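# Lift headset by headband, hold its cable with right

## Task

Using the left arm, keep the headset (the headset itself, not its cable) steady, grasped at the headband, with its lowest point at least about a hand's length above the tabletop and no part of it beyond the table's edge. The left gripper must be commanded fully closed with the headband pinched between its fingers. Those fingers may contact only the headband, and apart from the cable and possibly the right arm, nothing else may touch the headset. The right gripper must clamp the cable firmly between its fingers, well inside them rather than at their tips or edges, at a point lower than where the cable exits the ear cup. Along the stretch from the ear cup to that grip, the cable must sit well above the table and touch only itself, the headset and the arms. If the right arm were removed, no part of the headset may drop more than a little. The cable's loose end must not be left hanging below the tabletop, and if that end ever goes well below the tabletop or well past the table's edge, whether held or not, the task fails. Apart from this required hold, anything that stays in place only because the robot holds it does not count. Once all of this holds, declare the job finished.

## Robot and tools

ROBOT. Two arms, left_arm and right_arm; the names are labels and do not match the sides of a camera image. Each arm has six joints (waist, shoulder, elbow, wrist pitch, wrist yaw, wrist roll) plus a parallel gripper. The fingers point along the gripper's +z axis and close along its y axis.

FRAME. Reported hand positions share one scene frame: origin on the tabletop midway between the arms, +z up, +x outward over the table, left_arm on the +y side. Each state line gives, per arm, end_effector_position in metres (a point between the finger pads, roughly 1 cm short of the tips) and end_effector_quat_wxyz. These positions can be somewhat off, especially at long reach.

execute_actions. Argument actions is a list holding zero or one item. An empty list just reports the current state. A move is {"rows": [[...]], "steps": n}, n from 1 to 15 (default 15), each step lasting 1/30 s. Every row is one flat list of 14 numbers covering both arms, even if only one moves: left_arm waist, shoulder, elbow, wrist pitch, wrist yaw, wrist roll, opening, then the same seven for right_arm. Joint values are absolute target angles in radians, in the same form as the Joint positions line; they are not offsets. Stated ranges per arm: waist -2.618 to 3.054, shoulder 0.000 to 3.142, elbow 0.000 to 3.142, wrist pitch -1.571 to 1.571, wrist yaw -1.571 to 1.571, wrist roll -2.094 to 2.094; true ends may differ by up to 0.036 rad. A target more than 0.036 rad beyond a stated end, and farther out than the current angle, gets the whole call refused (nothing sent). Targets past a real end are clipped there, and the result may report "joint sent to its limit". Opening is an absolute value from -1 (closed) to +1 (fully open, 0.094 m pad gap). One row per step; if fewer rows than steps, the last row repeats. A wait is {"steps": n} with no rows, n up to 300; it commands nothing new. Optional "pictures": false drops the images.

MOTION. Each joint's target is held within a fixed lead of its measured angle (waist 0.202, shoulder 0.258, elbow 0.238, wrist pitch 0.573, wrist yaw and roll 0.522 rad), and a target putting the hand over 70 mm from where it is gets scaled back, so large moves need several calls. Between calls the arms keep heading to the last row until they settle or a step is HELD.

RESULTS. Joint positions and Joint velocities list each arm's joints (rad, rad/s) then the pad gap (m, m/s). grip_measured is the measured opening on the command scale; each gripper's reading may be off by about 1 mm. To hold something, command an opening below grip_measured: about 0.03 lower is secure, smaller differences are lighter. Pad force tops out near 50 to 62 N; very thin parts get less. "joint command not followed" means the clearance check altered or blocked joint targets on some steps. HELD marks steps where your row was not fully sent. Joint torques carry offsets, scaling and noise; treat them as rough. MOTOR HOT warns from 75 °C; at 90 °C the arm halts for 10 s, and at 100 °C it goes limp and drops whatever it holds, so avoid long heavy holds while idle.

zoom_image. camera is one of cam_high, cam_low, cam_left_wrist, cam_right_wrist (all 504x504); region is [x0, y0, x1, y1] in that camera's pixels from the top-left corner, at most 504 by 504. It enlarges the latest image.

finished_scene. Pass scene (the current scene number). It ends the scene irreversibly and reports whether the task succeeded; this is how you declare done. Replying without any tool call ends everything.

ORDER. Look first, find the headband and cable, open the left gripper, bring it over the headband, close it fully (-1) and lift well clear of the table. Then bring the right gripper to the cable below the ear cup, open, center the cable deep between the pads, close below grip_measured, and raise so the cable span stays off the table and its free end stays above table height and inside the edge. Check with cameras before finishing.

AVOID. Dropping the headset, dragging the cable's end off the table, knocking anything off, slamming or pressing hard, and arm-to-arm collisions, which can end the scene. Brief tugs or pushes from outside may occur; keep grips firm.

Each tool is called after ">>>" by a JSON object that holds its "method" and its "body", one argument or row to a line.

## Session

>>> {"method": "execute_actions", "body": {
  "actions": []
}}

Scene clock: 0.00 s of 4000.00 s.
left_arm: end_effector_position=(+0.2344, +0.0393, +0.2729) grip_measured=-0.806 end_effector_quat_wxyz=(+0.268, +0.208, +0.932, -0.127) | right_arm: end_effector_position=(+0.4106, -0.2779, +0.3956) grip_measured=+1.000 end_effector_quat_wxyz=(+0.586, -0.106, +0.777, -0.204)
Joint positions: left_arm=[-0.944  1.529  1.683 -1.163 -0.229 -0.567  0.009] | right_arm=[-0.071  1.24   1.342 -0.336  0.152 -0.434  0.094]
Joint velocities: left_arm=[ 0.012 -0.007  0.007  0.037  0.022  0.051  0.   ] | right_arm=[-0.012  0.017 -0.007  0.081 -0.007  0.037  0.   ]
Joint torques (N m, as the arm reports them, + toward a larger angle): no reading
Motor temperatures (°C, as the motors report them): left_arm=[23 24 25 30 21 24] | right_arm=[21 24 28 33 23 23]

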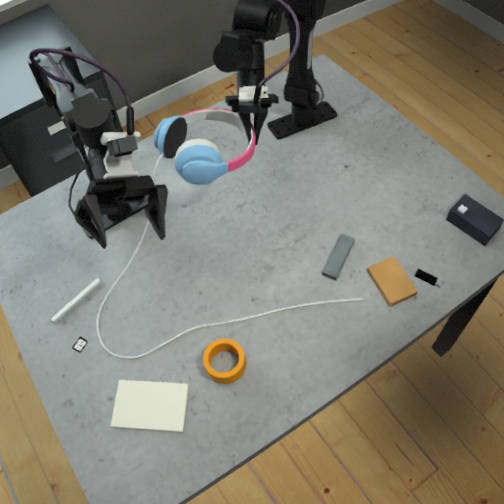

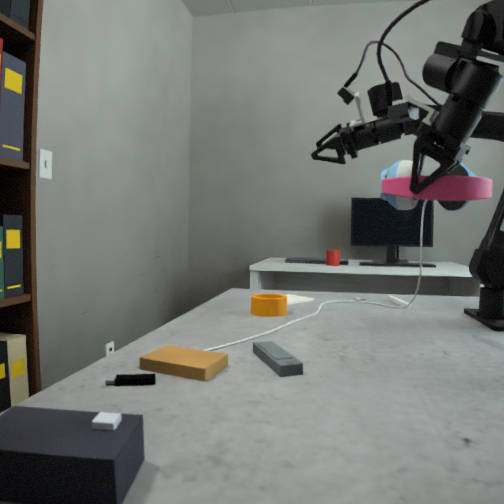

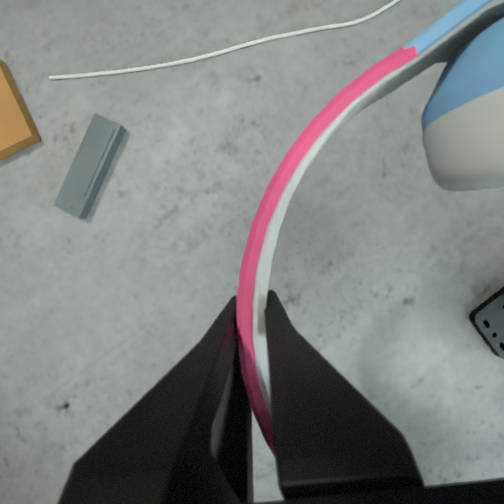

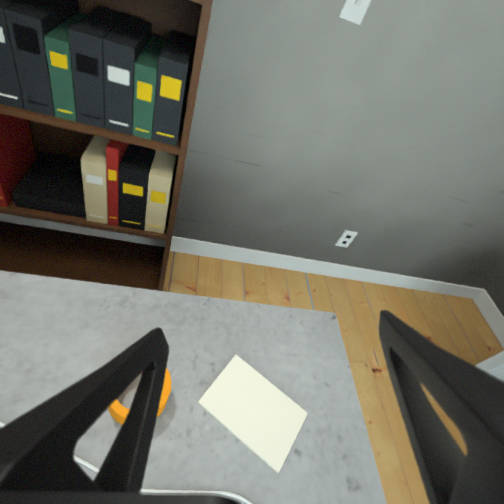

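>>> {"method": "zoom_image", "body": {
  "camera": "cam_high",
  "region": [60, 70, 300, 310]
}}

>>> {"method": "zoom_image", "body": {
  "camera": "cam_low",
  "region": [304, 130, 504, 330]
}}

Region (60, 70, 300, 310) of cam_high's 504x504 image, scaled by 2.100, with more detail than that image has.

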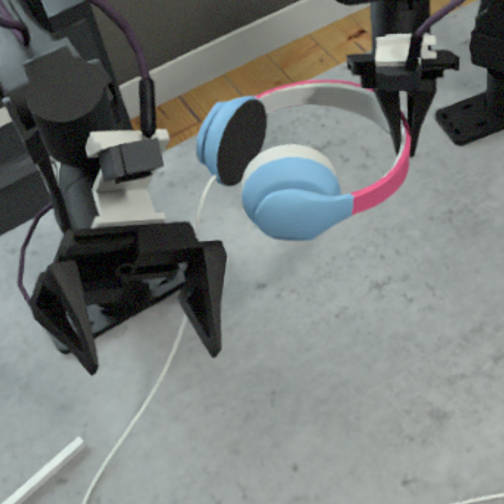

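Region (304, 130, 504, 330) of cam_low's 504x504 image, scaled by 2.520, with more detail than that image has.

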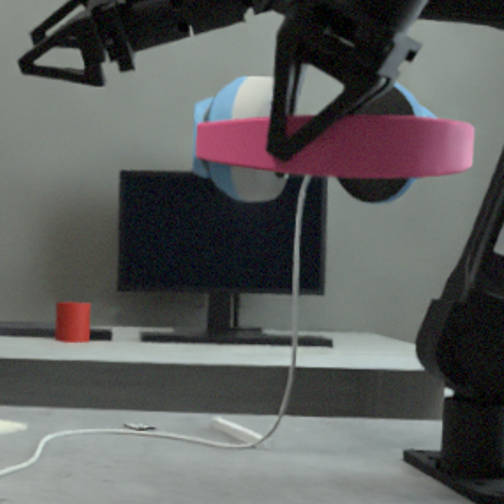

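>>> {"method": "execute_actions", "body": {
  "actions": [
    {"rows": [
[-0.943,1.529,1.683,-1.155,-0.225,-0.567,-1, -0.071,1.240,1.342,-0.336,0.152,-0.434,1],
[-0.939,1.529,1.683,-1.155,-0.225,-0.567,-1, -0.071,1.240,1.342,-0.336,0.152,-0.434,1],
[-0.933,1.529,1.683,-1.155,-0.225,-0.567,-1, -0.071,1.240,1.342,-0.336,0.152,-0.434,1],
[-0.924,1.529,1.683,-1.155,-0.225,-0.567,-1, -0.071,1.240,1.342,-0.336,0.152,-0.434,1],
[-0.914,1.529,1.683,-1.155,-0.225,-0.567,-1, -0.071,1.240,1.342,-0.336,0.152,-0.434,1],
[-0.901,1.529,1.683,-1.155,-0.225,-0.567,-1, -0.071,1.239,1.340,-0.335,0.152,-0.434,1],
[-0.886,1.529,1.683,-1.155,-0.225,-0.567,-1, -0.071,1.236,1.335,-0.333,0.151,-0.434,1],
[-0.869,1.529,1.683,-1.155,-0.225,-0.567,-1, -0.071,1.231,1.327,-0.328,0.150,-0.434,1],
[-0.850,1.529,1.683,-1.155,-0.225,-0.567,-1, -0.071,1.224,1.315,-0.322,0.148,-0.434,1],
[-0.831,1.529,1.683,-1.155,-0.225,-0.567,-1, -0.071,1.215,1.300,-0.315,0.146,-0.434,1],
[-0.809,1.529,1.683,-1.155,-0.225,-0.567,-1, -0.071,1.205,1.282,-0.305,0.144,-0.434,1],
[-0.787,1.529,1.683,-1.155,-0.225,-0.567,-1, -0.071,1.192,1.260,-0.295,0.141,-0.434,1],
[-0.764,1.529,1.683,-1.155,-0.225,-0.567,-1, -0.071,1.178,1.236,-0.282,0.137,-0.434,1],
[-0.741,1.529,1.683,-1.155,-0.225,-0.567,-1, -0.071,1.162,1.209,-0.269,0.134,-0.434,1],
[-0.717,1.529,1.683,-1.155,-0.225,-0.567,-1, -0.071,1.145,1.180,-0.254,0.130,-0.434,1]
], "steps": 15}
  ],
  "pictures": false
}}

>>> {"method": "execute_actions", "body": {
  "actions": [
    {"rows": [
[-0.693,1.529,1.683,-1.155,-0.225,-0.567,-1, -0.071,1.126,1.148,-0.238,0.125,-0.434,1],
[-0.670,1.529,1.683,-1.155,-0.225,-0.567,-1, -0.071,1.106,1.114,-0.220,0.121,-0.434,1],
[-0.647,1.529,1.683,-1.155,-0.225,-0.567,-1, -0.071,1.085,1.078,-0.202,0.116,-0.434,1],
[-0.625,1.529,1.683,-1.155,-0.225,-0.567,-1, -0.071,1.063,1.040,-0.183,0.111,-0.434,1],
[-0.604,1.529,1.683,-1.155,-0.225,-0.567,-1, -0.071,1.039,1.000,-0.163,0.105,-0.434,1],
[-0.584,1.529,1.683,-1.155,-0.225,-0.567,-1, -0.069,1.015,0.960,-0.142,0.099,-0.434,1],
[-0.565,1.529,1.683,-1.155,-0.225,-0.567,-1, -0.064,0.991,0.918,-0.121,0.094,-0.434,1],
[-0.548,1.529,1.683,-1.155,-0.225,-0.567,-1, -0.056,0.966,0.875,-0.099,0.088,-0.434,1],
[-0.533,1.529,1.683,-1.155,-0.225,-0.567,-1, -0.044,0.940,0.832,-0.077,0.082,-0.434,1],
[-0.520,1.529,1.683,-1.155,-0.225,-0.567,-1, -0.029,0.915,0.789,-0.056,0.076,-0.434,1],
[-0.510,1.529,1.683,-1.155,-0.225,-0.567,-1, -0.011,0.890,0.745,-0.034,0.070,-0.434,1],
[-0.501,1.529,1.683,-1.155,-0.225,-0.567,-1, 0.009,0.864,0.702,-0.012,0.064,-0.434,1],
[-0.495,1.529,1.683,-1.155,-0.225,-0.567,-1, 0.031,0.839,0.659,0.010,0.058,-0.434,1],
[-0.491,1.529,1.683,-1.155,-0.225,-0.567,-1, 0.056,0.815,0.617,0.031,0.053,-0.434,1],
[-0.490,1.529,1.683,-1.155,-0.225,-0.567,-1, 0.081,0.791,0.577,0.052,0.047,-0.434,1]
], "steps": 15}
  ],
  "pictures": false
}}

>>> {"method": "execute_actions", "body": {
  "actions": [
    {"rows": [
[-0.490,1.529,1.683,-1.155,-0.225,-0.567,-1, 0.108,0.767,0.537,0.072,0.041,-0.434,1],
[-0.490,1.529,1.683,-1.155,-0.225,-0.567,-1, 0.136,0.745,0.499,0.091,0.036,-0.434,1],
[-0.490,1.529,1.683,-1.155,-0.225,-0.567,-1, 0.163,0.724,0.463,0.109,0.031,-0.434,1],
[-0.490,1.529,1.683,-1.155,-0.225,-0.567,-1, 0.191,0.704,0.429,0.127,0.027,-0.434,1],
[-0.490,1.529,1.683,-1.155,-0.225,-0.567,-1, 0.218,0.685,0.397,0.143,0.022,-0.434,1],
[-0.490,1.529,1.683,-1.155,-0.225,-0.567,-1, 0.243,0.668,0.368,0.158,0.018,-0.434,1],
[-0.490,1.529,1.683,-1.155,-0.225,-0.567,-1, 0.268,0.652,0.341,0.171,0.015,-0.434,1],
[-0.490,1.529,1.683,-1.155,-0.225,-0.567,-1, 0.290,0.638,0.317,0.184,0.011,-0.434,1],
[-0.490,1.529,1.683,-1.155,-0.225,-0.567,-1, 0.310,0.625,0.295,0.194,0.008,-0.434,1],
[-0.490,1.529,1.683,-1.155,-0.225,-0.567,-1, 0.328,0.615,0.277,0.204,0.006,-0.434,1],
[-0.490,1.529,1.683,-1.155,-0.225,-0.567,-1, 0.343,0.606,0.262,0.211,0.004,-0.434,1],
[-0.490,1.529,1.683,-1.155,-0.225,-0.567,-1, 0.355,0.599,0.250,0.217,0.002,-0.434,1],
[-0.490,1.529,1.683,-1.155,-0.225,-0.567,-1, 0.363,0.594,0.242,0.222,0.001,-0.434,1],
[-0.490,1.529,1.683,-1.155,-0.225,-0.567,-1, 0.368,0.591,0.237,0.224,0,-0.434,1],
[-0.490,1.529,1.683,-1.155,-0.225,-0.567,-1, 0.370,0.590,0.235,0.225,0,-0.434,1]
], "steps": 15}
  ],
  "pictures": false
}}

>>> {"method": "execute_actions", "body": {
  "actions": [
    {"steps": 20}
  ]
}}

Scene clock: 120.50 s of 4000.00 s.
left_arm: end_effector_position=(+0.2831, +0.0862, +0.2700) grip_measured=-0.806 end_effector_quat_wxyz=(+0.270, +0.130, +0.949, -0.094) | right_arm: end_effector_position=(+0.4056, -0.2772, +0.3681) grip_measured=+1.000 end_effector_quat_wxyz=(+0.575, -0.110, +0.785, -0.201)
Joint positions: left_arm=[-0.762  1.529  1.683 -1.185 -0.226 -0.557  0.009] | right_arm=[-0.071  1.204  1.233 -0.292  0.148 -0.434  0.094]
Joint velocities: left_arm=[ 0.662 -0.012  0.017  0.007 -0.081  0.022  0.   ] | right_arm=[-0.007 -0.374 -0.813  0.125 -0.081 -0.007  0.   ]
Joint torques (N m, as the arm reports them, + toward a larger angle): left_arm=[ 0.33 -5.35  7.17  1.53 -0.1  -0.09] | right_arm=[ 0.03 -6.55  6.28  2.35 -0.09  0.  ]
Motor temperatures (°C, as the motors report them): left_arm=[23 27 28 36 21 24] | right_arm=[21 25 31 39 23 23]
Steps of this call (steps 1 to 90: nothing new was sent; then 117.00 s passed at rest; steps 91 to 105: all 15 steps of this action). Readings (joint positions):
91: left_arm=[-0.944 1.529 1.683 -1.164 -0.229 -0.566] | right_arm=[-0.071 1.240 1.342 -0.336 0.152 -0.434]
92: left_arm=[-0.944 1.529 1.683 -1.168 -0.229 -0.565] | right_arm=[-0.071 1.240 1.342 -0.336 0.152 -0.434]
94: left_arm=[-0.942 1.529 1.683 -1.175 -0.229 -0.562] | right_arm=[-0.071 1.240 1.342 -0.336 0.152 -0.434]
98: left_arm=[-0.907 1.529 1.683 -1.183 -0.226 -0.558] | right_arm=[-0.071 1.240 1.342 -0.336 0.152 -0.434]
105: the state above

Scene clock: 121.00 s of 4000.00 s.
left_arm: end_effector_position=(+0.3424, +0.1653, +0.2701) grip_measured=-0.806 end_effector_quat_wxyz=(+0.282, +0.002, +0.958, -0.055) | right_arm: end_effector_position=(+0.3403, -0.2278, +0.2668) grip_measured=+1.000 end_effector_quat_wxyz=(+0.598, -0.168, +0.770, -0.147)
Joint positions: left_arm=[-0.498  1.529  1.683 -1.186 -0.233 -0.557  0.009] | right_arm=[ 0.033  0.856  0.651 -0.04   0.086 -0.434  0.094]
Joint velocities: left_arm=[ 0.105  0.002  0.002 -0.007 -0.066 -0.007 -0.001] | right_arm=[ 0.706 -0.711 -1.228  0.637 -0.242 -0.007  0.   ]
Joint torques (N m, as the arm reports them, + toward a larger angle): left_arm=[ 0.11 -5.29  7.15  1.54 -0.06 -0.08] | right_arm=[ 0.46 -3.11  6.66  2.34 -0.08  0.  ]
Motor temperatures (°C, as the motors report them): left_arm=[23 27 28 36 21 24] | right_arm=[21 25 31 39 23 23]
Steps of this call (steps 1 to 15: all 15 steps of this action). Readings (joint positions):
1: left_arm=[-0.738 1.529 1.683 -1.185 -0.226 -0.557] | right_arm=[-0.071 1.189 1.203 -0.284 0.147 -0.434]
2: left_arm=[-0.714 1.529 1.683 -1.185 -0.226 -0.557] | right_arm=[-0.071 1.172 1.172 -0.274 0.144 -0.434]
4: left_arm=[-0.667 1.529 1.683 -1.185 -0.227 -0.557] | right_arm=[-0.071 1.131 1.104 -0.249 0.137 -0.434]
8: left_arm=[-0.581 1.529 1.683 -1.185 -0.229 -0.557] | right_arm=[-0.070 1.034 0.951 -0.181 0.121 -0.434]
15: the state above

Scene clock: 121.50 s of 4000.00 s.
left_arm: end_effector_position=(+0.3430, +0.1666, +0.2700) grip_measured=-0.806 end_effector_quat_wxyz=(+0.282, +0.000, +0.958, -0.054) | right_arm: end_effector_position=(+0.2785, -0.1239, +0.1891) grip_measured=+1.000 end_effector_quat_wxyz=(+0.633, -0.304, +0.712, -0.022)
Joint positions: left_arm=[-0.494  1.529  1.683 -1.187 -0.233 -0.557  0.009] | right_arm=[ 0.356  0.623  0.247  0.176  0.016 -0.434  0.094]
Joint velocities: left_arm=[-0.002 -0.002  0.012 -0.007 -0.081  0.022  0.   ] | right_arm=[ 0.164 -0.085 -0.168  0.198 -0.066 -0.037  0.   ]
Joint torques (N m, as the arm reports them, + toward a larger angle): left_arm=[ 0.33 -5.3   7.14  1.54 -0.06 -0.08] | right_arm=[ 0.39 -1.91  6.64  2.55 -0.07  0.  ]
Motor temperatures (°C, as the motors report them): left_arm=[23 27 28 36 21 24] | right_arm=[21 25 31 39 23 23]
Steps of this call (steps 1 to 15: all 15 steps of this action). Readings (joint positions):
1: left_arm=[-0.494 1.529 1.683 -1.186 -0.234 -0.557] | right_arm=[0.059 0.833 0.609 -0.021 0.080 -0.434]
2: left_arm=[-0.494 1.529 1.683 -1.186 -0.234 -0.557] | right_arm=[0.085 0.810 0.569 -0.002 0.074 -0.434]
4: left_arm=[-0.494 1.529 1.683 -1.186 -0.233 -0.557] | right_arm=[0.140 0.765 0.492 0.035 0.062 -0.434]
8: left_arm=[-0.494 1.529 1.683 -1.187 -0.233 -0.557] | right_arm=[0.246 0.691 0.364 0.101 0.041 -0.434]
15: the state above

Scene clock: 122.17 s of 4000.00 s.
left_arm: end_effector_position=(+0.3430, +0.1666, +0.2700) grip_measured=-0.806 end_effector_quat_wxyz=(+0.282, +0.000, +0.958, -0.054) | right_arm: end_effector_position=(+0.2785, -0.1214, +0.1974) grip_measured=+1.000 end_effector_quat_wxyz=(+0.648, -0.302, +0.699, -0.019)
Joint positions: left_arm=[-0.494  1.529  1.683 -1.187 -0.233 -0.557  0.009] | right_arm=[ 0.362  0.618  0.242  0.215  0.012 -0.434  0.094]
Joint velocities: left_arm=[-0.007  0.007  0.002  0.037  0.095 -0.022 -0.001] | right_arm=[-0.017 -0.017  0.007  0.037  0.051  0.022  0.   ]
Joint torques (N m, as the arm reports them, + toward a larger angle): left_arm=[ 0.31 -5.3   7.16  1.53 -0.07 -0.08] | right_arm=[ 0.71 -1.96  6.32  2.38 -0.11  0.  ]
Motor temperatures (°C, as the motors report them): left_arm=[23 27 28 36 21 24] | right_arm=[21 25 31 39 23 23]
Steps of this call (steps 1 to 20: the robot went on to your last target). Readings (joint positions):
1: left_arm=[-0.494 1.529 1.683 -1.187 -0.233 -0.557] | right_arm=[0.360 0.621 0.243 0.181 0.014 -0.434]
2: left_arm=[-0.494 1.529 1.683 -1.187 -0.233 -0.557] | right_arm=[0.362 0.620 0.242 0.186 0.013 -0.434]
4: left_arm=[-0.494 1.529 1.683 -1.187 -0.233 -0.557] | right_arm=[0.362 0.619 0.242 0.196 0.013 -0.434]
8: left_arm=[-0.494 1.529 1.683 -1.187 -0.233 -0.557] | right_arm=[0.362 0.618 0.242 0.209 0.012 -0.434]
20: the state above

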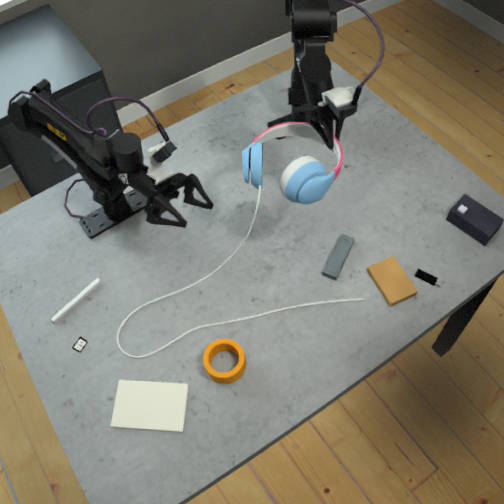

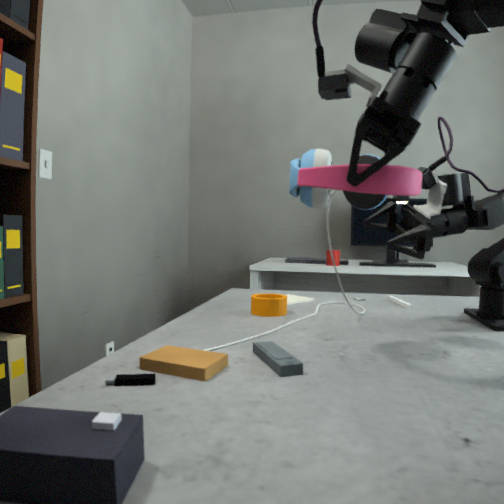

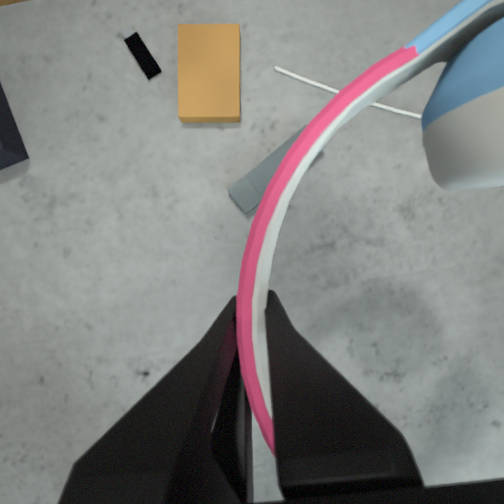

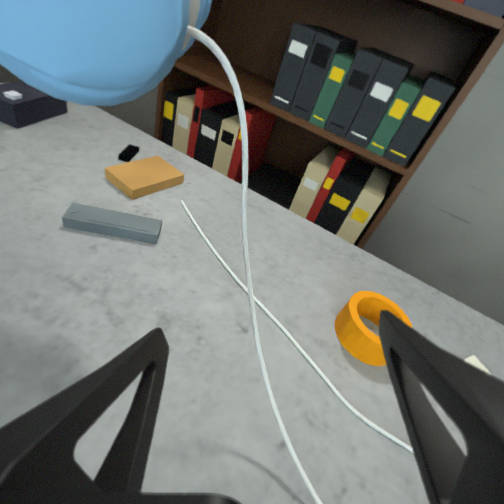

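>>> {"method": "execute_actions", "body": {
  "actions": []
}}

>>> {"method": "zoom_image", "body": {
  "camera": "cam_high",
  "region": [140, 110, 340, 310]
}}

>>> {"method": "zoom_image", "body": {
  "camera": "cam_low",
  "region": [280, 140, 460, 320]
}}

Scene clock: 129.43 s of 4000.00 s.
left_arm: end_effector_position=(+0.3430, +0.1666, +0.2700) grip_measured=-0.806 end_effector_quat_wxyz=(+0.282, +0.000, +0.958, -0.054) | right_arm: end_effector_position=(+0.2785, -0.1214, +0.1975) grip_measured=+1.000 end_effector_quat_wxyz=(+0.648, -0.302, +0.699, -0.019)
Joint positions: left_arm=[-0.494  1.529  1.683 -1.187 -0.233 -0.557  0.009] | right_arm=[ 0.362  0.618  0.242  0.216  0.012 -0.434  0.094]
Joint velocities: left_arm=[-0.017 -0.007  0.002  0.022  0.007  0.007 -0.001] | right_arm=[-0.007  0.017 -0.022 -0.037  0.022 -0.066  0.   ]
Joint torques (N m, as the arm reports them, + toward a larger angle): left_arm=[ 0.33 -5.28  7.14  1.53 -0.06 -0.08] | right_arm=[ 0.71 -1.95  6.31  2.38 -0.11  0.  ]
Motor temperatures (°C, as the motors report them): left_arm=[23 27 28 36 21 24] | right_arm=[21 25 31 39 23 23]
Steps of this call (steps 1 to 15: the robot went on to your last target; steps 16 to 90: nothing new was sent; then 4.27 s passed at rest). Readings (joint positions):
1: left_arm=[-0.494 1.529 1.683 -1.187 -0.233 -0.557] | right_arm=[0.362 0.618 0.242 0.215 0.012 -0.434]
2: left_arm=[-0.494 1.529 1.683 -1.187 -0.233 -0.557] | right_arm=[0.362 0.618 0.242 0.215 0.012 -0.434]
4: left_arm=[-0.494 1.529 1.683 -1.187 -0.233 -0.557] | right_arm=[0.362 0.618 0.242 0.215 0.012 -0.434]
8: left_arm=[-0.494 1.529 1.683 -1.187 -0.233 -0.557] | right_arm=[0.362 0.618 0.242 0.215 0.012 -0.434]
90: the state above
All arms were judged still, so your last target was given up. Only a new action makes them travel on or press farther. Fingers that are still opening or closing keep moving.

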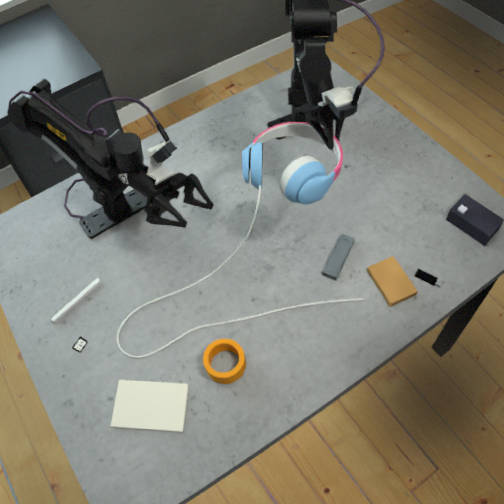

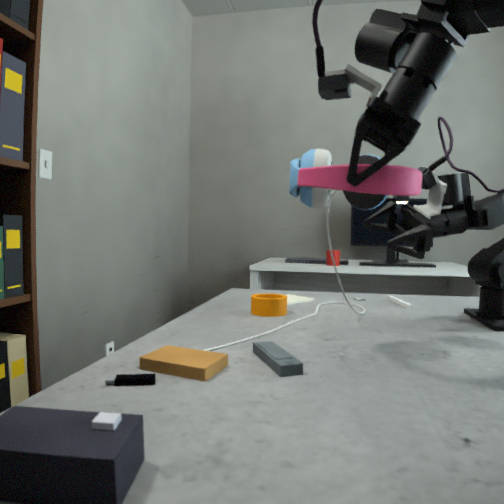

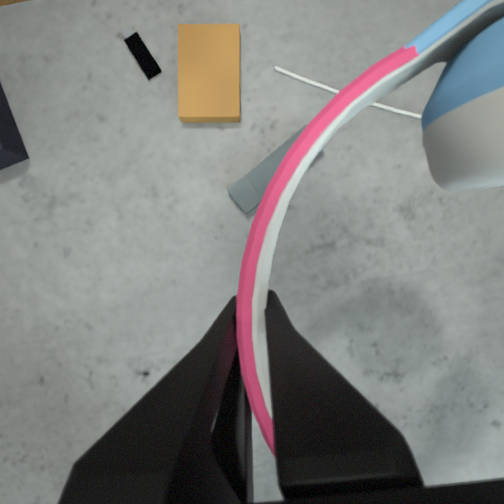

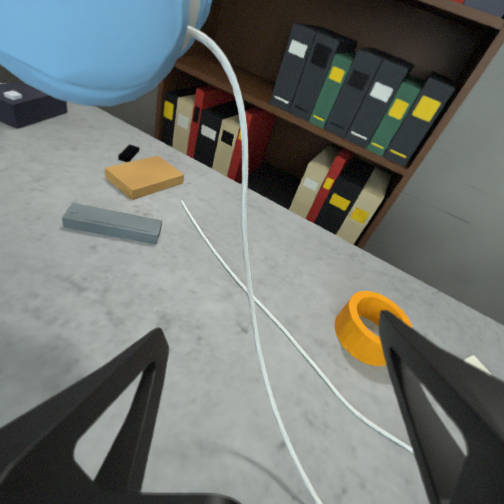

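Region (140, 110, 340, 310) of cam_high's 504x504 image, scaled by 2.520, with more detail than that image has.

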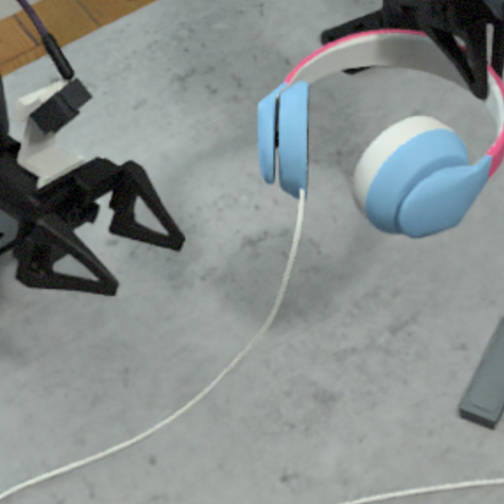

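Region (280, 140, 460, 320) of cam_low's 504x504 image, scaled by 2.800, with more detail than that image has.

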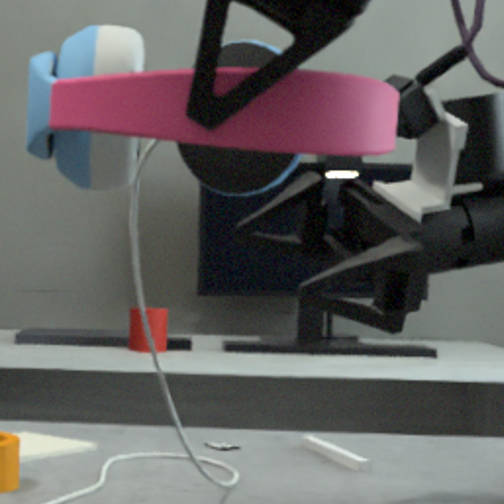

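>>> {"method": "execute_actions", "body": {
  "actions": [
    {"rows": [
[-0.490,1.529,1.683,-1.155,-0.225,-0.567,-1, 0.370,0.612,0.238,0.230,0,-0.434,1],
[-0.490,1.529,1.683,-1.155,-0.225,-0.567,-1, 0.370,0.636,0.240,0.242,0,-0.432,1],
[-0.490,1.529,1.683,-1.155,-0.225,-0.567,-1, 0.370,0.658,0.242,0.262,0,-0.430,1],
[-0.490,1.529,1.683,-1.155,-0.225,-0.567,-1, 0.371,0.680,0.244,0.288,0,-0.428,1],
[-0.490,1.529,1.683,-1.155,-0.225,-0.567,-1, 0.371,0.708,0.246,0.321,0,-0.424,1],
[-0.490,1.529,1.683,-1.155,-0.225,-0.567,-1, 0.371,0.742,0.248,0.359,0,-0.420,1],
[-0.490,1.529,1.683,-1.155,-0.225,-0.567,-1, 0.372,0.780,0.250,0.401,0,-0.415,1],
[-0.490,1.529,1.683,-1.155,-0.225,-0.567,-1, 0.372,0.822,0.253,0.445,0,-0.410,1],
[-0.490,1.529,1.683,-1.155,-0.225,-0.567,-1, 0.373,0.867,0.255,0.491,0,-0.404,1],
[-0.490,1.529,1.683,-1.155,-0.225,-0.567,-1, 0.374,0.914,0.258,0.537,0,-0.398,1],
[-0.490,1.529,1.683,-1.155,-0.225,-0.567,-1, 0.374,0.963,0.261,0.583,0,-0.391,1],
[-0.490,1.529,1.683,-1.155,-0.225,-0.567,-1, 0.375,1.013,0.266,0.627,0,-0.384,1],
[-0.490,1.529,1.683,-1.155,-0.225,-0.567,-1, 0.376,1.062,0.275,0.667,0,-0.377,1],
[-0.490,1.529,1.683,-1.155,-0.225,-0.567,-1, 0.377,1.111,0.286,0.705,0,-0.370,1],
[-0.490,1.529,1.683,-1.155,-0.225,-0.567,-1, 0.378,1.158,0.300,0.739,0,-0.362,1]
], "steps": 15}
  ],
  "pictures": false
}}

>>> {"method": "execute_actions", "body": {
  "actions": [
    {"rows": [
[-0.490,1.529,1.683,-1.155,-0.225,-0.567,-1, 0.378,1.203,0.315,0.769,0,-0.354,1],
[-0.490,1.529,1.683,-1.155,-0.225,-0.567,-1, 0.379,1.245,0.331,0.796,0,-0.347,1],
[-0.490,1.529,1.683,-1.155,-0.225,-0.567,-1, 0.380,1.284,0.349,0.818,0,-0.340,1],
[-0.490,1.529,1.683,-1.155,-0.225,-0.567,-1, 0.381,1.320,0.366,0.836,0,-0.333,1],
[-0.490,1.529,1.683,-1.155,-0.225,-0.567,-1, 0.381,1.352,0.384,0.851,0,-0.326,1],
[-0.490,1.529,1.683,-1.155,-0.225,-0.567,-1, 0.382,1.381,0.401,0.862,0,-0.320,1],
[-0.490,1.529,1.683,-1.155,-0.225,-0.567,-1, 0.383,1.406,0.418,0.871,0,-0.314,1],
[-0.490,1.529,1.683,-1.155,-0.225,-0.567,-1, 0.383,1.427,0.433,0.878,0,-0.308,1],
[-0.490,1.529,1.683,-1.155,-0.225,-0.567,-1, 0.384,1.445,0.447,0.882,0,-0.304,1],
[-0.490,1.529,1.683,-1.155,-0.225,-0.567,-1, 0.384,1.460,0.458,0.885,0,-0.300,1],
[-0.490,1.529,1.683,-1.155,-0.225,-0.567,-1, 0.384,1.471,0.468,0.887,0,-0.296,1],
[-0.490,1.529,1.683,-1.155,-0.225,-0.567,-1, 0.385,1.480,0.476,0.889,0,-0.294,1],
[-0.490,1.529,1.683,-1.155,-0.225,-0.567,-1, 0.385,1.486,0.482,0.889,0,-0.292,1],
[-0.490,1.529,1.683,-1.155,-0.225,-0.567,-1, 0.385,1.490,0.485,0.890,0,-0.290,1],
[-0.490,1.529,1.683,-1.155,-0.225,-0.567,-1, 0.385,1.491,0.486,0.890,0,-0.290,1]
], "steps": 15}
  ],
  "pictures": false
}}

>>> {"method": "execute_actions", "body": {
  "actions": [
    {"rows": [
[-0.490,1.529,1.683,-1.155,-0.225,-0.567,-1, 0.385,1.491,0.486,0.890,0,-0.290,0.9],
[-0.490,1.529,1.683,-1.155,-0.225,-0.567,-1, 0.385,1.491,0.486,0.890,0,-0.290,0.78],
[-0.490,1.529,1.683,-1.155,-0.225,-0.567,-1, 0.385,1.491,0.486,0.890,0,-0.290,0.65],
[-0.490,1.529,1.683,-1.155,-0.225,-0.567,-1, 0.385,1.491,0.486,0.890,0,-0.290,0.52],
[-0.490,1.529,1.683,-1.155,-0.225,-0.567,-1, 0.385,1.491,0.486,0.890,0,-0.290,0.39],
[-0.490,1.529,1.683,-1.155,-0.225,-0.567,-1, 0.385,1.491,0.486,0.890,0,-0.290,0.26],
[-0.490,1.529,1.683,-1.155,-0.225,-0.567,-1, 0.385,1.491,0.486,0.890,0,-0.290,0.13],
[-0.490,1.529,1.683,-1.155,-0.225,-0.567,-1, 0.385,1.491,0.486,0.890,0,-0.290,0.0],
[-0.490,1.529,1.683,-1.155,-0.225,-0.567,-1, 0.385,1.491,0.486,0.890,0,-0.290,-0.13],
[-0.490,1.529,1.683,-1.155,-0.225,-0.567,-1, 0.385,1.491,0.486,0.890,0,-0.290,-0.25],
[-0.490,1.529,1.683,-1.155,-0.225,-0.567,-1, 0.385,1.491,0.486,0.890,0,-0.290,-0.36],
[-0.490,1.529,1.683,-1.155,-0.225,-0.567,-1, 0.385,1.491,0.486,0.890,0,-0.290,-0.46],
[-0.490,1.529,1.683,-1.155,-0.225,-0.567,-1, 0.385,1.491,0.486,0.890,0,-0.290,-0.54],
[-0.490,1.529,1.683,-1.155,-0.225,-0.567,-1, 0.385,1.491,0.486,0.890,0,-0.290,-0.60],
[-0.490,1.529,1.683,-1.155,-0.225,-0.567,-1, 0.385,1.491,0.486,0.890,0,-0.290,-0.64]
], "steps": 15}
  ],
  "pictures": false
}}

>>> {"method": "execute_actions", "body": {
  "actions": [
    {"steps": 15}
  ]
}}

Scene clock: 249.93 s of 4000.00 s.
left_arm: end_effector_position=(+0.3429, +0.1666, +0.2700) grip_measured=-0.806 end_effector_quat_wxyz=(+0.282, +0.000, +0.958, -0.054) | right_arm: end_effector_position=(+0.3196, -0.1025, +0.1516) grip_measured=+1.000 end_effector_quat_wxyz=(+0.615, -0.302, +0.728, -0.006)
Joint positions: left_arm=[-0.494  1.529  1.683 -1.187 -0.233 -0.557  0.009] | right_arm=[ 0.367  1.069  0.25   0.573  0.012 -0.399  0.094]
Joint velocities: left_arm=[ 0.012  0.002 -0.012  0.037  0.022 -0.066 -0.   ] | right_arm=[ 0.042  1.443  0.217  0.945 -0.022  0.168  0.   ]
Joint torques (N m, as the arm reports them, + toward a larger angle): left_arm=[ 0.31 -5.29  7.14  1.53 -0.06 -0.08] | right_arm=[ 0.69 -1.77  8.64  2.55 -0.11  0.11]
Motor temperatures (°C, as the motors report them): left_arm=[23 27 28 37 21 24] | right_arm=[21 24 31 41 23 23]
Steps of this call (steps 1 to 90: nothing new was sent; then 117.00 s passed at rest; steps 91 to 105: all 15 steps of this action). Readings (joint positions):
91: left_arm=[-0.494 1.529 1.683 -1.187 -0.233 -0.557] | right_arm=[0.362 0.618 0.242 0.216 0.012 -0.434]
92: left_arm=[-0.494 1.529 1.683 -1.187 -0.233 -0.557] | right_arm=[0.362 0.618 0.242 0.218 0.012 -0.434]
94: left_arm=[-0.494 1.529 1.683 -1.187 -0.233 -0.557] | right_arm=[0.362 0.633 0.242 0.237 0.012 -0.434]
98: left_arm=[-0.494 1.529 1.683 -1.187 -0.233 -0.557] | right_arm=[0.362 0.741 0.242 0.326 0.012 -0.431]
105: the state above

Scene clock: 250.43 s of 4000.00 s.
left_arm: end_effector_position=(+0.3429, +0.1666, +0.2700) grip_measured=-0.806 end_effector_quat_wxyz=(+0.282, +0.000, +0.958, -0.054) | right_arm: end_effector_position=(+0.3867, -0.0704, +0.1660) grip_measured=+1.000 end_effector_quat_wxyz=(+0.650, -0.263, +0.713, +0.025)
Joint positions: left_arm=[-0.494  1.529  1.683 -1.187 -0.233 -0.557  0.009] | right_arm=[ 0.376  1.473  0.456  0.861  0.012 -0.313  0.094]
Joint velocities: left_arm=[-0.002 -0.007 -0.012  0.007  0.125 -0.037 -0.   ] | right_arm=[-0.022  0.12   0.105  0.125 -0.022  0.037  0.   ]
Joint torques (N m, as the arm reports them, + toward a larger angle): left_arm=[ 0.33 -5.3   7.15  1.54 -0.06 -0.09] | right_arm=[ 0.72 -3.94  7.16  2.37 -0.1   0.08]
Motor temperatures (°C, as the motors report them): left_arm=[23 27 28 37 21 24] | right_arm=[21 24 31 41 23 23]
Steps of this call (steps 1 to 15: all 15 steps of this action). Readings (joint positions):
1: left_arm=[-0.494 1.529 1.683 -1.187 -0.233 -0.557] | right_arm=[0.368 1.118 0.260 0.606 0.012 -0.392]
2: left_arm=[-0.494 1.529 1.683 -1.187 -0.233 -0.557] | right_arm=[0.369 1.165 0.273 0.637 0.012 -0.386]
4: left_arm=[-0.494 1.529 1.683 -1.187 -0.233 -0.557] | right_arm=[0.370 1.250 0.306 0.696 0.012 -0.372]
8: left_arm=[-0.494 1.529 1.683 -1.187 -0.233 -0.557] | right_arm=[0.373 1.377 0.380 0.789 0.012 -0.346]
15: the state above

Scene clock: 250.93 s of 4000.00 s.
left_arm: end_effector_position=(+0.3429, +0.1666, +0.2700) grip_measured=-0.806 end_effector_quat_wxyz=(+0.282, +0.000, +0.958, -0.054) | right_arm: end_effector_position=(+0.3882, -0.0698, +0.1706) grip_measured=-0.617 end_effector_quat_wxyz=(+0.656, -0.257, +0.709, +0.030)
Joint positions: left_arm=[-0.494  1.529  1.683 -1.187 -0.233 -0.557  0.009] | right_arm=[ 0.376  1.477  0.459  0.88   0.012 -0.301  0.018]
Joint velocities: left_arm=[ 0.012 -0.007 -0.007  0.051  0.022 -0.007  0.   ] | right_arm=[ 0.002  0.002 -0.007 -0.007  0.007  0.007 -0.041]
Joint torques (N m, as the arm reports them, + toward a larger angle): left_arm=[ 0.32 -5.28  7.15  1.53 -0.07 -0.08] | right_arm=[ 0.79 -3.75  7.41  2.38 -0.11  0.09]
Motor temperatures (°C, as the motors report them): left_arm=[23 27 28 37 21 24] | right_arm=[21 24 31 41 23 23]
Steps of this call (steps 1 to 15: all 15 steps of this action). Readings (joint positions):
1: left_arm=[-0.494 1.529 1.683 -1.187 -0.233 -0.557] | right_arm=[0.376 1.475 0.458 0.866 0.012 -0.310]
2: left_arm=[-0.494 1.529 1.683 -1.187 -0.233 -0.557] | right_arm=[0.376 1.476 0.459 0.869 0.012 -0.308]
4: left_arm=[-0.494 1.529 1.683 -1.187 -0.233 -0.557] | right_arm=[0.376 1.477 0.459 0.874 0.012 -0.305]
8: left_arm=[-0.494 1.529 1.683 -1.187 -0.233 -0.557] | right_arm=[0.376 1.477 0.459 0.878 0.012 -0.302]
15: the state above

Scene clock: 251.43 s of 4000.00 s.
left_arm: end_effector_position=(+0.3429, +0.1666, +0.2700) grip_measured=-0.806 end_effector_quat_wxyz=(+0.282, +0.000, +0.958, -0.054) | right_arm: end_effector_position=(+0.3882, -0.0697, +0.1706) grip_measured=-0.637 end_effector_quat_wxyz=(+0.656, -0.257, +0.709, +0.030)
Joint positions: left_arm=[-0.494  1.529  1.683 -1.187 -0.233 -0.557  0.009] | right_arm=[ 0.376  1.477  0.459  0.881  0.012 -0.301  0.017]
Joint velocities: left_arm=[-0.027 -0.017  0.002  0.037 -0.037  0.037 -0.001] | right_arm=[-0.012 -0.012  0.027 -0.051  0.037  0.051 -0.001]
Joint torques (N m, as the arm reports them, + toward a larger angle): left_arm=[ 0.31 -5.28  7.16  1.53 -0.07 -0.08] | right_arm=[ 0.78 -3.75  7.4   2.38 -0.1   0.09]
Motor temperatures (°C, as the motors report them): left_arm=[23 27 28 37 21 24] | right_arm=[21 24 31 41 23 23]
Steps of this call (steps 1 to 15: the robot went on to your last target). Readings (joint positions):
1: left_arm=[-0.494 1.529 1.683 -1.187 -0.233 -0.557] | right_arm=[0.376 1.477 0.459 0.880 0.012 -0.301]
2: left_arm=[-0.494 1.529 1.683 -1.187 -0.233 -0.557] | right_arm=[0.376 1.477 0.459 0.880 0.012 -0.301]
4: left_arm=[-0.494 1.529 1.683 -1.187 -0.233 -0.557] | right_arm=[0.376 1.477 0.459 0.880 0.012 -0.301]
8: left_arm=[-0.494 1.529 1.683 -1.187 -0.233 -0.557] | right_arm=[0.376 1.477 0.459 0.881 0.012 -0.301]
15: the state above
All arms were judged still, so your last target was given up. Only a new action makes them travel on or press farther. Fingers that are still opening or closing keep moving.

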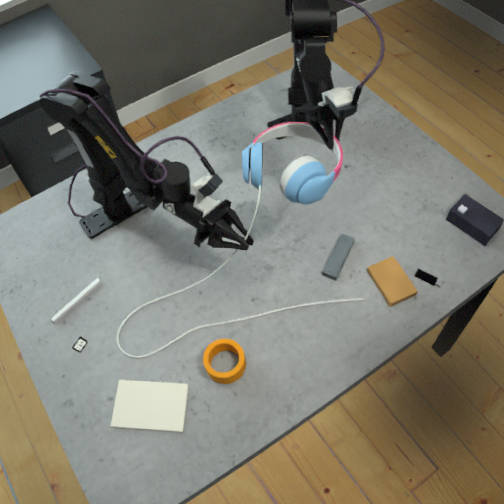

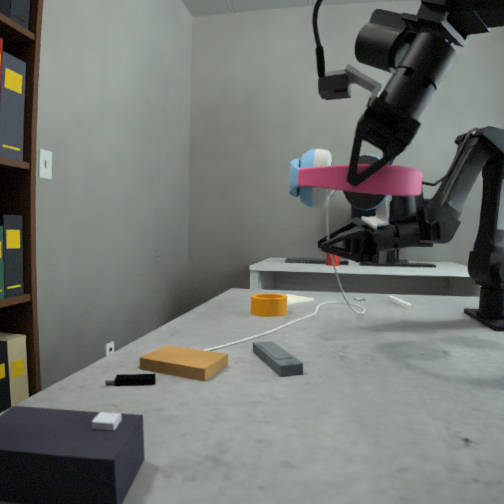

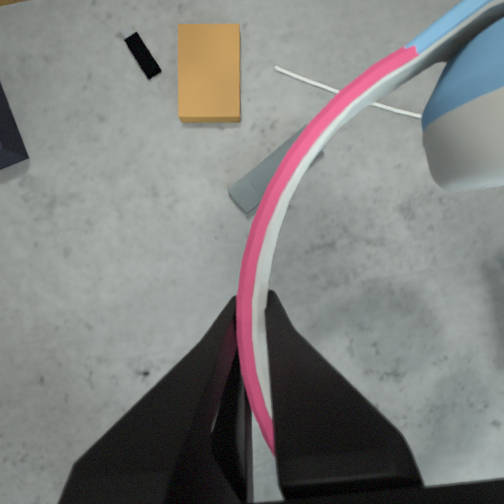

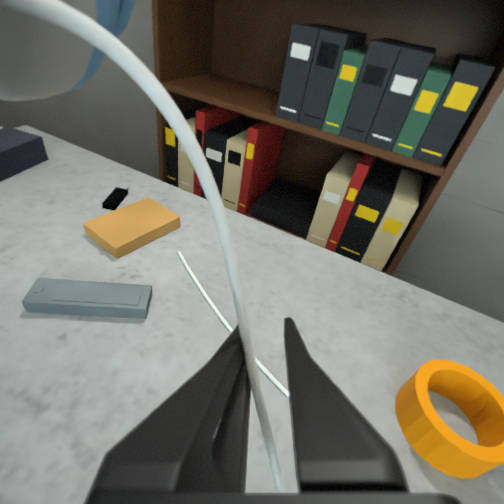

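>>> {"method": "zoom_image", "body": {
  "camera": "cam_high",
  "region": [185, 170, 285, 270]
}}

>>> {"method": "zoom_image", "body": {
  "camera": "cam_low",
  "region": [300, 190, 400, 290]
}}

Region (185, 170, 285, 270) of cam_high's 504x504 image, scaled by 5.040, with more detail than that image has.

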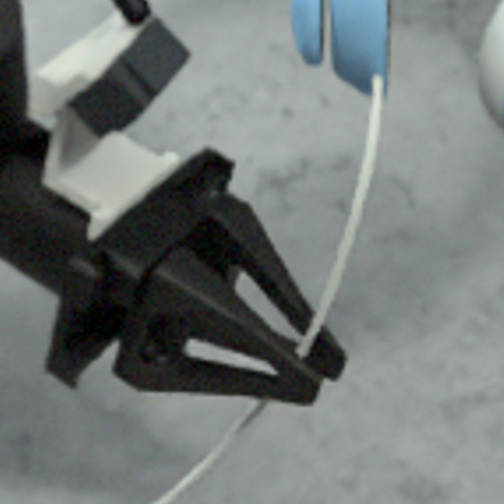

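Region (300, 190, 400, 290) of cam_low's 504x504 image, scaled by 5.040, with more detail than that image has.

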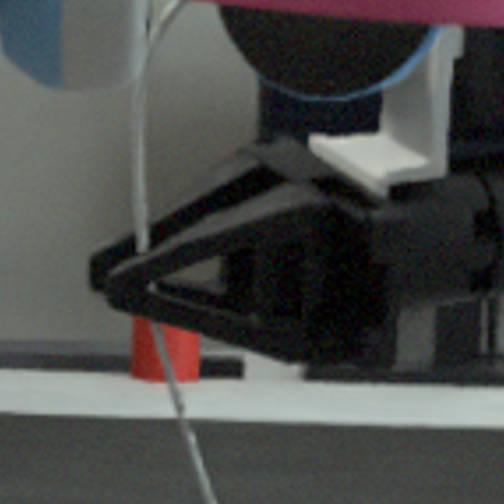

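>>> {"method": "execute_actions", "body": {
  "actions": [
    {"rows": [
[-0.490,1.529,1.683,-1.155,-0.225,-0.567,-1, 0.388,1.482,0.478,0.890,0,-0.290,-0.64],
[-0.490,1.529,1.683,-1.155,-0.225,-0.567,-1, 0.392,1.473,0.470,0.890,0,-0.290,-0.64],
[-0.490,1.529,1.683,-1.155,-0.225,-0.567,-1, 0.396,1.464,0.462,0.890,0,-0.290,-0.64],
[-0.490,1.529,1.683,-1.155,-0.225,-0.567,-1, 0.399,1.456,0.454,0.890,0,-0.290,-0.64],
[-0.490,1.529,1.683,-1.155,-0.225,-0.567,-1, 0.401,1.449,0.447,0.890,0,-0.290,-0.64],
[-0.490,1.529,1.683,-1.155,-0.225,-0.567,-1, 0.401,1.443,0.441,0.890,0,-0.290,-0.64],
[-0.490,1.529,1.683,-1.155,-0.225,-0.567,-1, 0.401,1.437,0.436,0.890,0,-0.290,-0.64],
[-0.490,1.529,1.683,-1.155,-0.225,-0.567,-1, 0.401,1.432,0.431,0.890,0,-0.290,-0.64],
[-0.490,1.529,1.683,-1.155,-0.225,-0.567,-1, 0.401,1.428,0.428,0.890,0,-0.290,-0.64],
[-0.490,1.529,1.683,-1.155,-0.225,-0.567,-1, 0.401,1.425,0.425,0.890,0,-0.290,-0.64]
], "steps": 15}
  ],
  "pictures": false
}}

>>> {"method": "execute_actions", "body": {
  "actions": [
    {"rows": [
[-0.490,1.529,1.683,-1.155,-0.225,-0.567,-1, 0.401,1.425,0.425,0.890,0,-0.290,-0.68],
[-0.490,1.529,1.683,-1.155,-0.225,-0.567,-1, 0.401,1.425,0.425,0.890,0,-0.290,-0.72],
[-0.490,1.529,1.683,-1.155,-0.225,-0.567,-1, 0.401,1.425,0.425,0.890,0,-0.290,-0.76],
[-0.490,1.529,1.683,-1.155,-0.225,-0.567,-1, 0.401,1.425,0.425,0.890,0,-0.290,-0.80],
[-0.490,1.529,1.683,-1.155,-0.225,-0.567,-1, 0.401,1.425,0.425,0.890,0,-0.290,-0.83],
[-0.490,1.529,1.683,-1.155,-0.225,-0.567,-1, 0.401,1.425,0.425,0.890,0,-0.290,-0.86],
[-0.490,1.529,1.683,-1.155,-0.225,-0.567,-1, 0.401,1.425,0.425,0.890,0,-0.290,-0.88],
[-0.490,1.529,1.683,-1.155,-0.225,-0.567,-1, 0.401,1.425,0.425,0.890,0,-0.290,-0.90],
[-0.490,1.529,1.683,-1.155,-0.225,-0.567,-1, 0.401,1.425,0.425,0.890,0,-0.290,-0.92],
[-0.490,1.529,1.683,-1.155,-0.225,-0.567,-1, 0.401,1.425,0.425,0.890,0,-0.290,-0.94],
[-0.490,1.529,1.683,-1.155,-0.225,-0.567,-1, 0.401,1.425,0.425,0.890,0,-0.290,-0.96],
[-0.490,1.529,1.683,-1.155,-0.225,-0.567,-1, 0.401,1.425,0.425,0.890,0,-0.290,-0.98],
[-0.490,1.529,1.683,-1.155,-0.225,-0.567,-1, 0.401,1.425,0.425,0.890,0,-0.290,-1]
], "steps": 15}
  ],
  "pictures": false
}}

>>> {"method": "execute_actions", "body": {
  "actions": [
    {"steps": 15}
  ]
}}

>>> {"method": "zoom_image", "body": {
  "camera": "cam_high",
  "region": [185, 170, 285, 270]
}}

>>> {"method": "zoom_image", "body": {
  "camera": "cam_low",
  "region": [300, 190, 400, 290]
}}

Scene clock: 332.13 s of 4000.00 s.
left_arm: end_effector_position=(+0.3429, +0.1666, +0.2700) grip_measured=-0.806 end_effector_quat_wxyz=(+0.282, +0.000, +0.958, -0.054) | right_arm: end_effector_position=(+0.3799, -0.0652, +0.1705) grip_measured=-0.637 end_effector_quat_wxyz=(+0.657, -0.263, +0.706, +0.036)
Joint positions: left_arm=[-0.494  1.529  1.683 -1.187 -0.233 -0.557  0.009] | right_arm=[ 0.394  1.454  0.437  0.882  0.011 -0.3    0.017]
Joint velocities: left_arm=[-0.002  0.002 -0.002 -0.051 -0.051  0.051 -0.001] | right_arm=[ 0.002  0.007 -0.012 -0.051 -0.066 -0.066 -0.   ]
Joint torques (N m, as the arm reports them, + toward a larger angle): left_arm=[ 0.3  -5.28  7.15  1.53 -0.06 -0.08] | right_arm=[ 0.65 -6.98  4.72  2.37 -0.09  0.09]
Motor temperatures (°C, as the motors report them): left_arm=[23 28 28 38 21 24] | right_arm=[21 25 32 42 23 23]
Steps of this call (steps 1 to 90: nothing new was sent; then 77.20 s passed at rest; steps 91 to 105: all 15 steps of this action). Readings (joint positions):
91: left_arm=[-0.494 1.529 1.683 -1.187 -0.233 -0.557] | right_arm=[0.376 1.477 0.459 0.881 0.012 -0.300]
92: left_arm=[-0.494 1.529 1.683 -1.187 -0.233 -0.557] | right_arm=[0.377 1.477 0.459 0.881 0.012 -0.300]
94: left_arm=[-0.494 1.529 1.683 -1.187 -0.233 -0.557] | right_arm=[0.383 1.477 0.459 0.881 0.012 -0.300]
98: left_arm=[-0.494 1.529 1.683 -1.187 -0.233 -0.557] | right_arm=[0.393 1.473 0.455 0.882 0.011 -0.300]
105: the state above

Scene clock: 332.63 s of 4000.00 s.
left_arm: end_effector_position=(+0.3429, +0.1666, +0.2700) grip_measured=-0.806 end_effector_quat_wxyz=(+0.282, +0.000, +0.958, -0.054) | right_arm: end_effector_position=(+0.3799, -0.0652, +0.1705) grip_measured=-0.947 end_effector_quat_wxyz=(+0.657, -0.263, +0.706, +0.036)
Joint positions: left_arm=[-0.494  1.529  1.683 -1.187 -0.233 -0.557  0.009] | right_arm=[ 0.394  1.454  0.437  0.882  0.011 -0.3    0.002]
Joint velocities: left_arm=[-0.032 -0.007 -0.002  0.022 -0.037 -0.066 -0.   ] | right_arm=[ 0.007  0.017 -0.002 -0.022 -0.007 -0.081 -0.   ]
Joint torques (N m, as the arm reports them, + toward a larger angle): left_arm=[ 0.32 -5.28  7.13  1.53 -0.06 -0.09] | right_arm=[ 0.65 -6.99  4.67  2.37 -0.09  0.09]
Motor temperatures (°C, as the motors report them): left_arm=[23 28 28 38 21 24] | right_arm=[21 25 32 42 23 23]
Steps of this call (steps 1 to 15: all 15 steps of this action). Readings (joint positions):
1: left_arm=[-0.494 1.529 1.683 -1.187 -0.233 -0.557] | right_arm=[0.394 1.454 0.437 0.882 0.011 -0.300]
2: left_arm=[-0.494 1.529 1.683 -1.187 -0.233 -0.557] | right_arm=[0.394 1.454 0.437 0.882 0.011 -0.300]
4: left_arm=[-0.494 1.529 1.683 -1.187 -0.233 -0.557] | right_arm=[0.394 1.454 0.437 0.882 0.011 -0.300]
8: left_arm=[-0.494 1.529 1.683 -1.187 -0.233 -0.557] | right_arm=[0.394 1.454 0.437 0.882 0.011 -0.300]
15: the state above

Scene clock: 333.13 s of 4000.00 s.
left_arm: end_effector_position=(+0.3429, +0.1666, +0.2700) grip_measured=-0.806 end_effector_quat_wxyz=(+0.282, +0.000, +0.958, -0.054) | right_arm: end_effector_position=(+0.3799, -0.0652, +0.1705) grip_measured=-0.947 end_effector_quat_wxyz=(+0.657, -0.263, +0.706, +0.036)
Joint positions: left_arm=[-0.494  1.529  1.683 -1.187 -0.233 -0.557  0.009] | right_arm=[ 0.394  1.454  0.437  0.882  0.011 -0.3    0.002]
Joint velocities: left_arm=[-0.027 -0.002 -0.007 -0.007  0.022 -0.007 -0.001] | right_arm=[0.007 0.002 0.007 0.066 0.007 0.022 0.001]
Joint torques (N m, as the arm reports them, + toward a larger angle): left_arm=[ 0.32 -5.29  7.16  1.54 -0.07 -0.08] | right_arm=[ 0.65 -6.99  4.66  2.37 -0.09  0.09]
Motor temperatures (°C, as the motors report them): left_arm=[23 28 28 38 21 24] | right_arm=[21 25 32 42 23 23]
Steps of this call (steps 1 to 15: the robot went on to your last target). Readings (joint positions):
1: left_arm=[-0.494 1.529 1.683 -1.187 -0.233 -0.557] | right_arm=[0.394 1.454 0.437 0.882 0.011 -0.300]
2: left_arm=[-0.494 1.529 1.683 -1.187 -0.233 -0.557] | right_arm=[0.394 1.454 0.437 0.882 0.011 -0.300]
4: left_arm=[-0.494 1.529 1.683 -1.187 -0.233 -0.557] | right_arm=[0.394 1.454 0.437 0.882 0.011 -0.300]
8: left_arm=[-0.494 1.529 1.683 -1.187 -0.233 -0.557] | right_arm=[0.394 1.454 0.437 0.882 0.011 -0.300]
15: the state above
All arms were judged still, so your last target was given up. Only a new action makes them travel on or press farther. Fingers that are still opening or closing keep moving.

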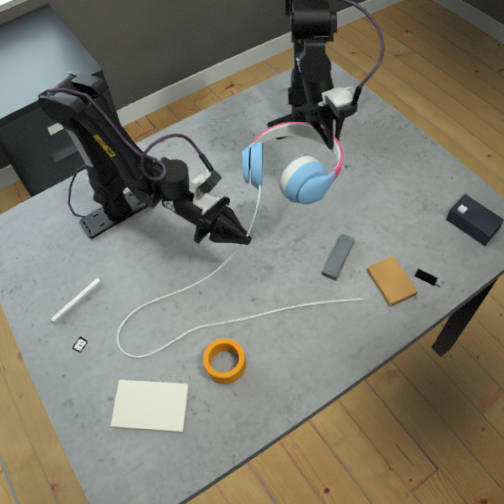

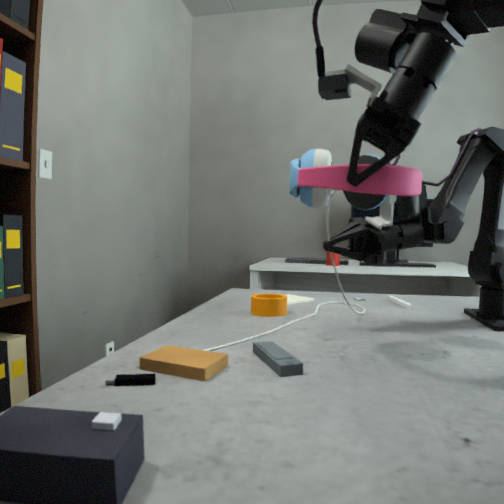

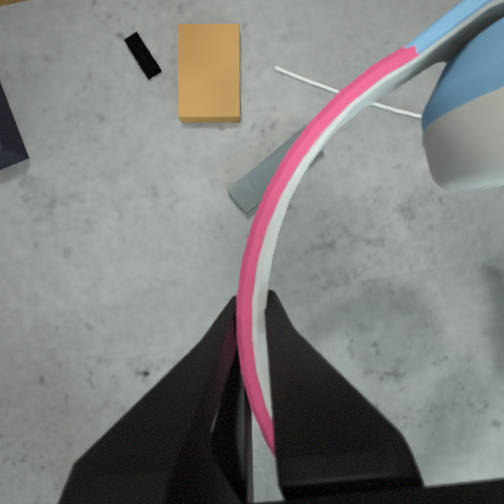

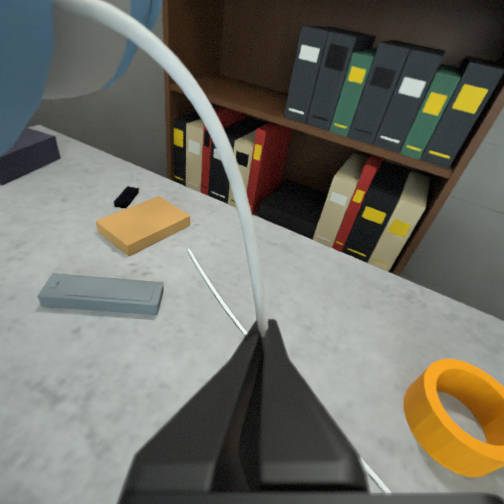

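Region (185, 170, 285, 270) of cam_high's 504x504 image, scaled by 5.040, with more detail than that image has.

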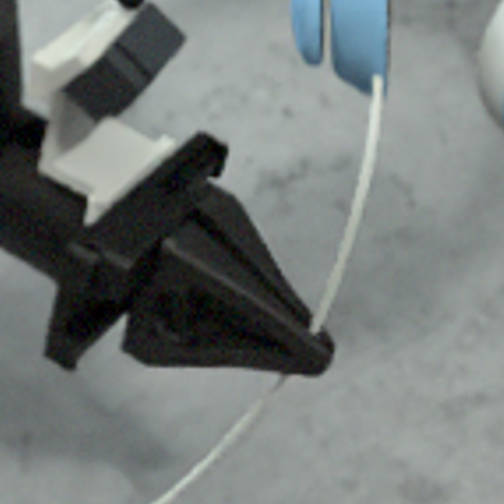

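Region (300, 190, 400, 290) of cam_low's 504x504 image, scaled by 5.040, with more detail than that image has.

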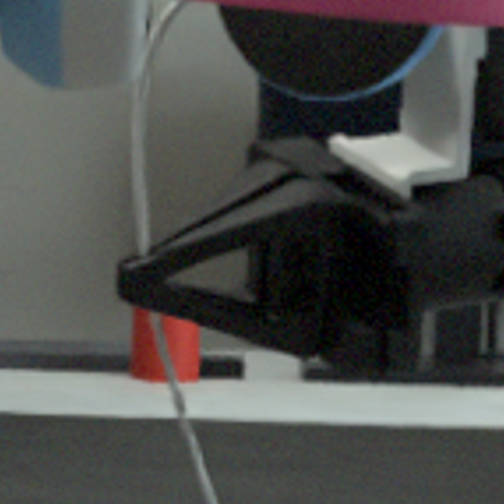

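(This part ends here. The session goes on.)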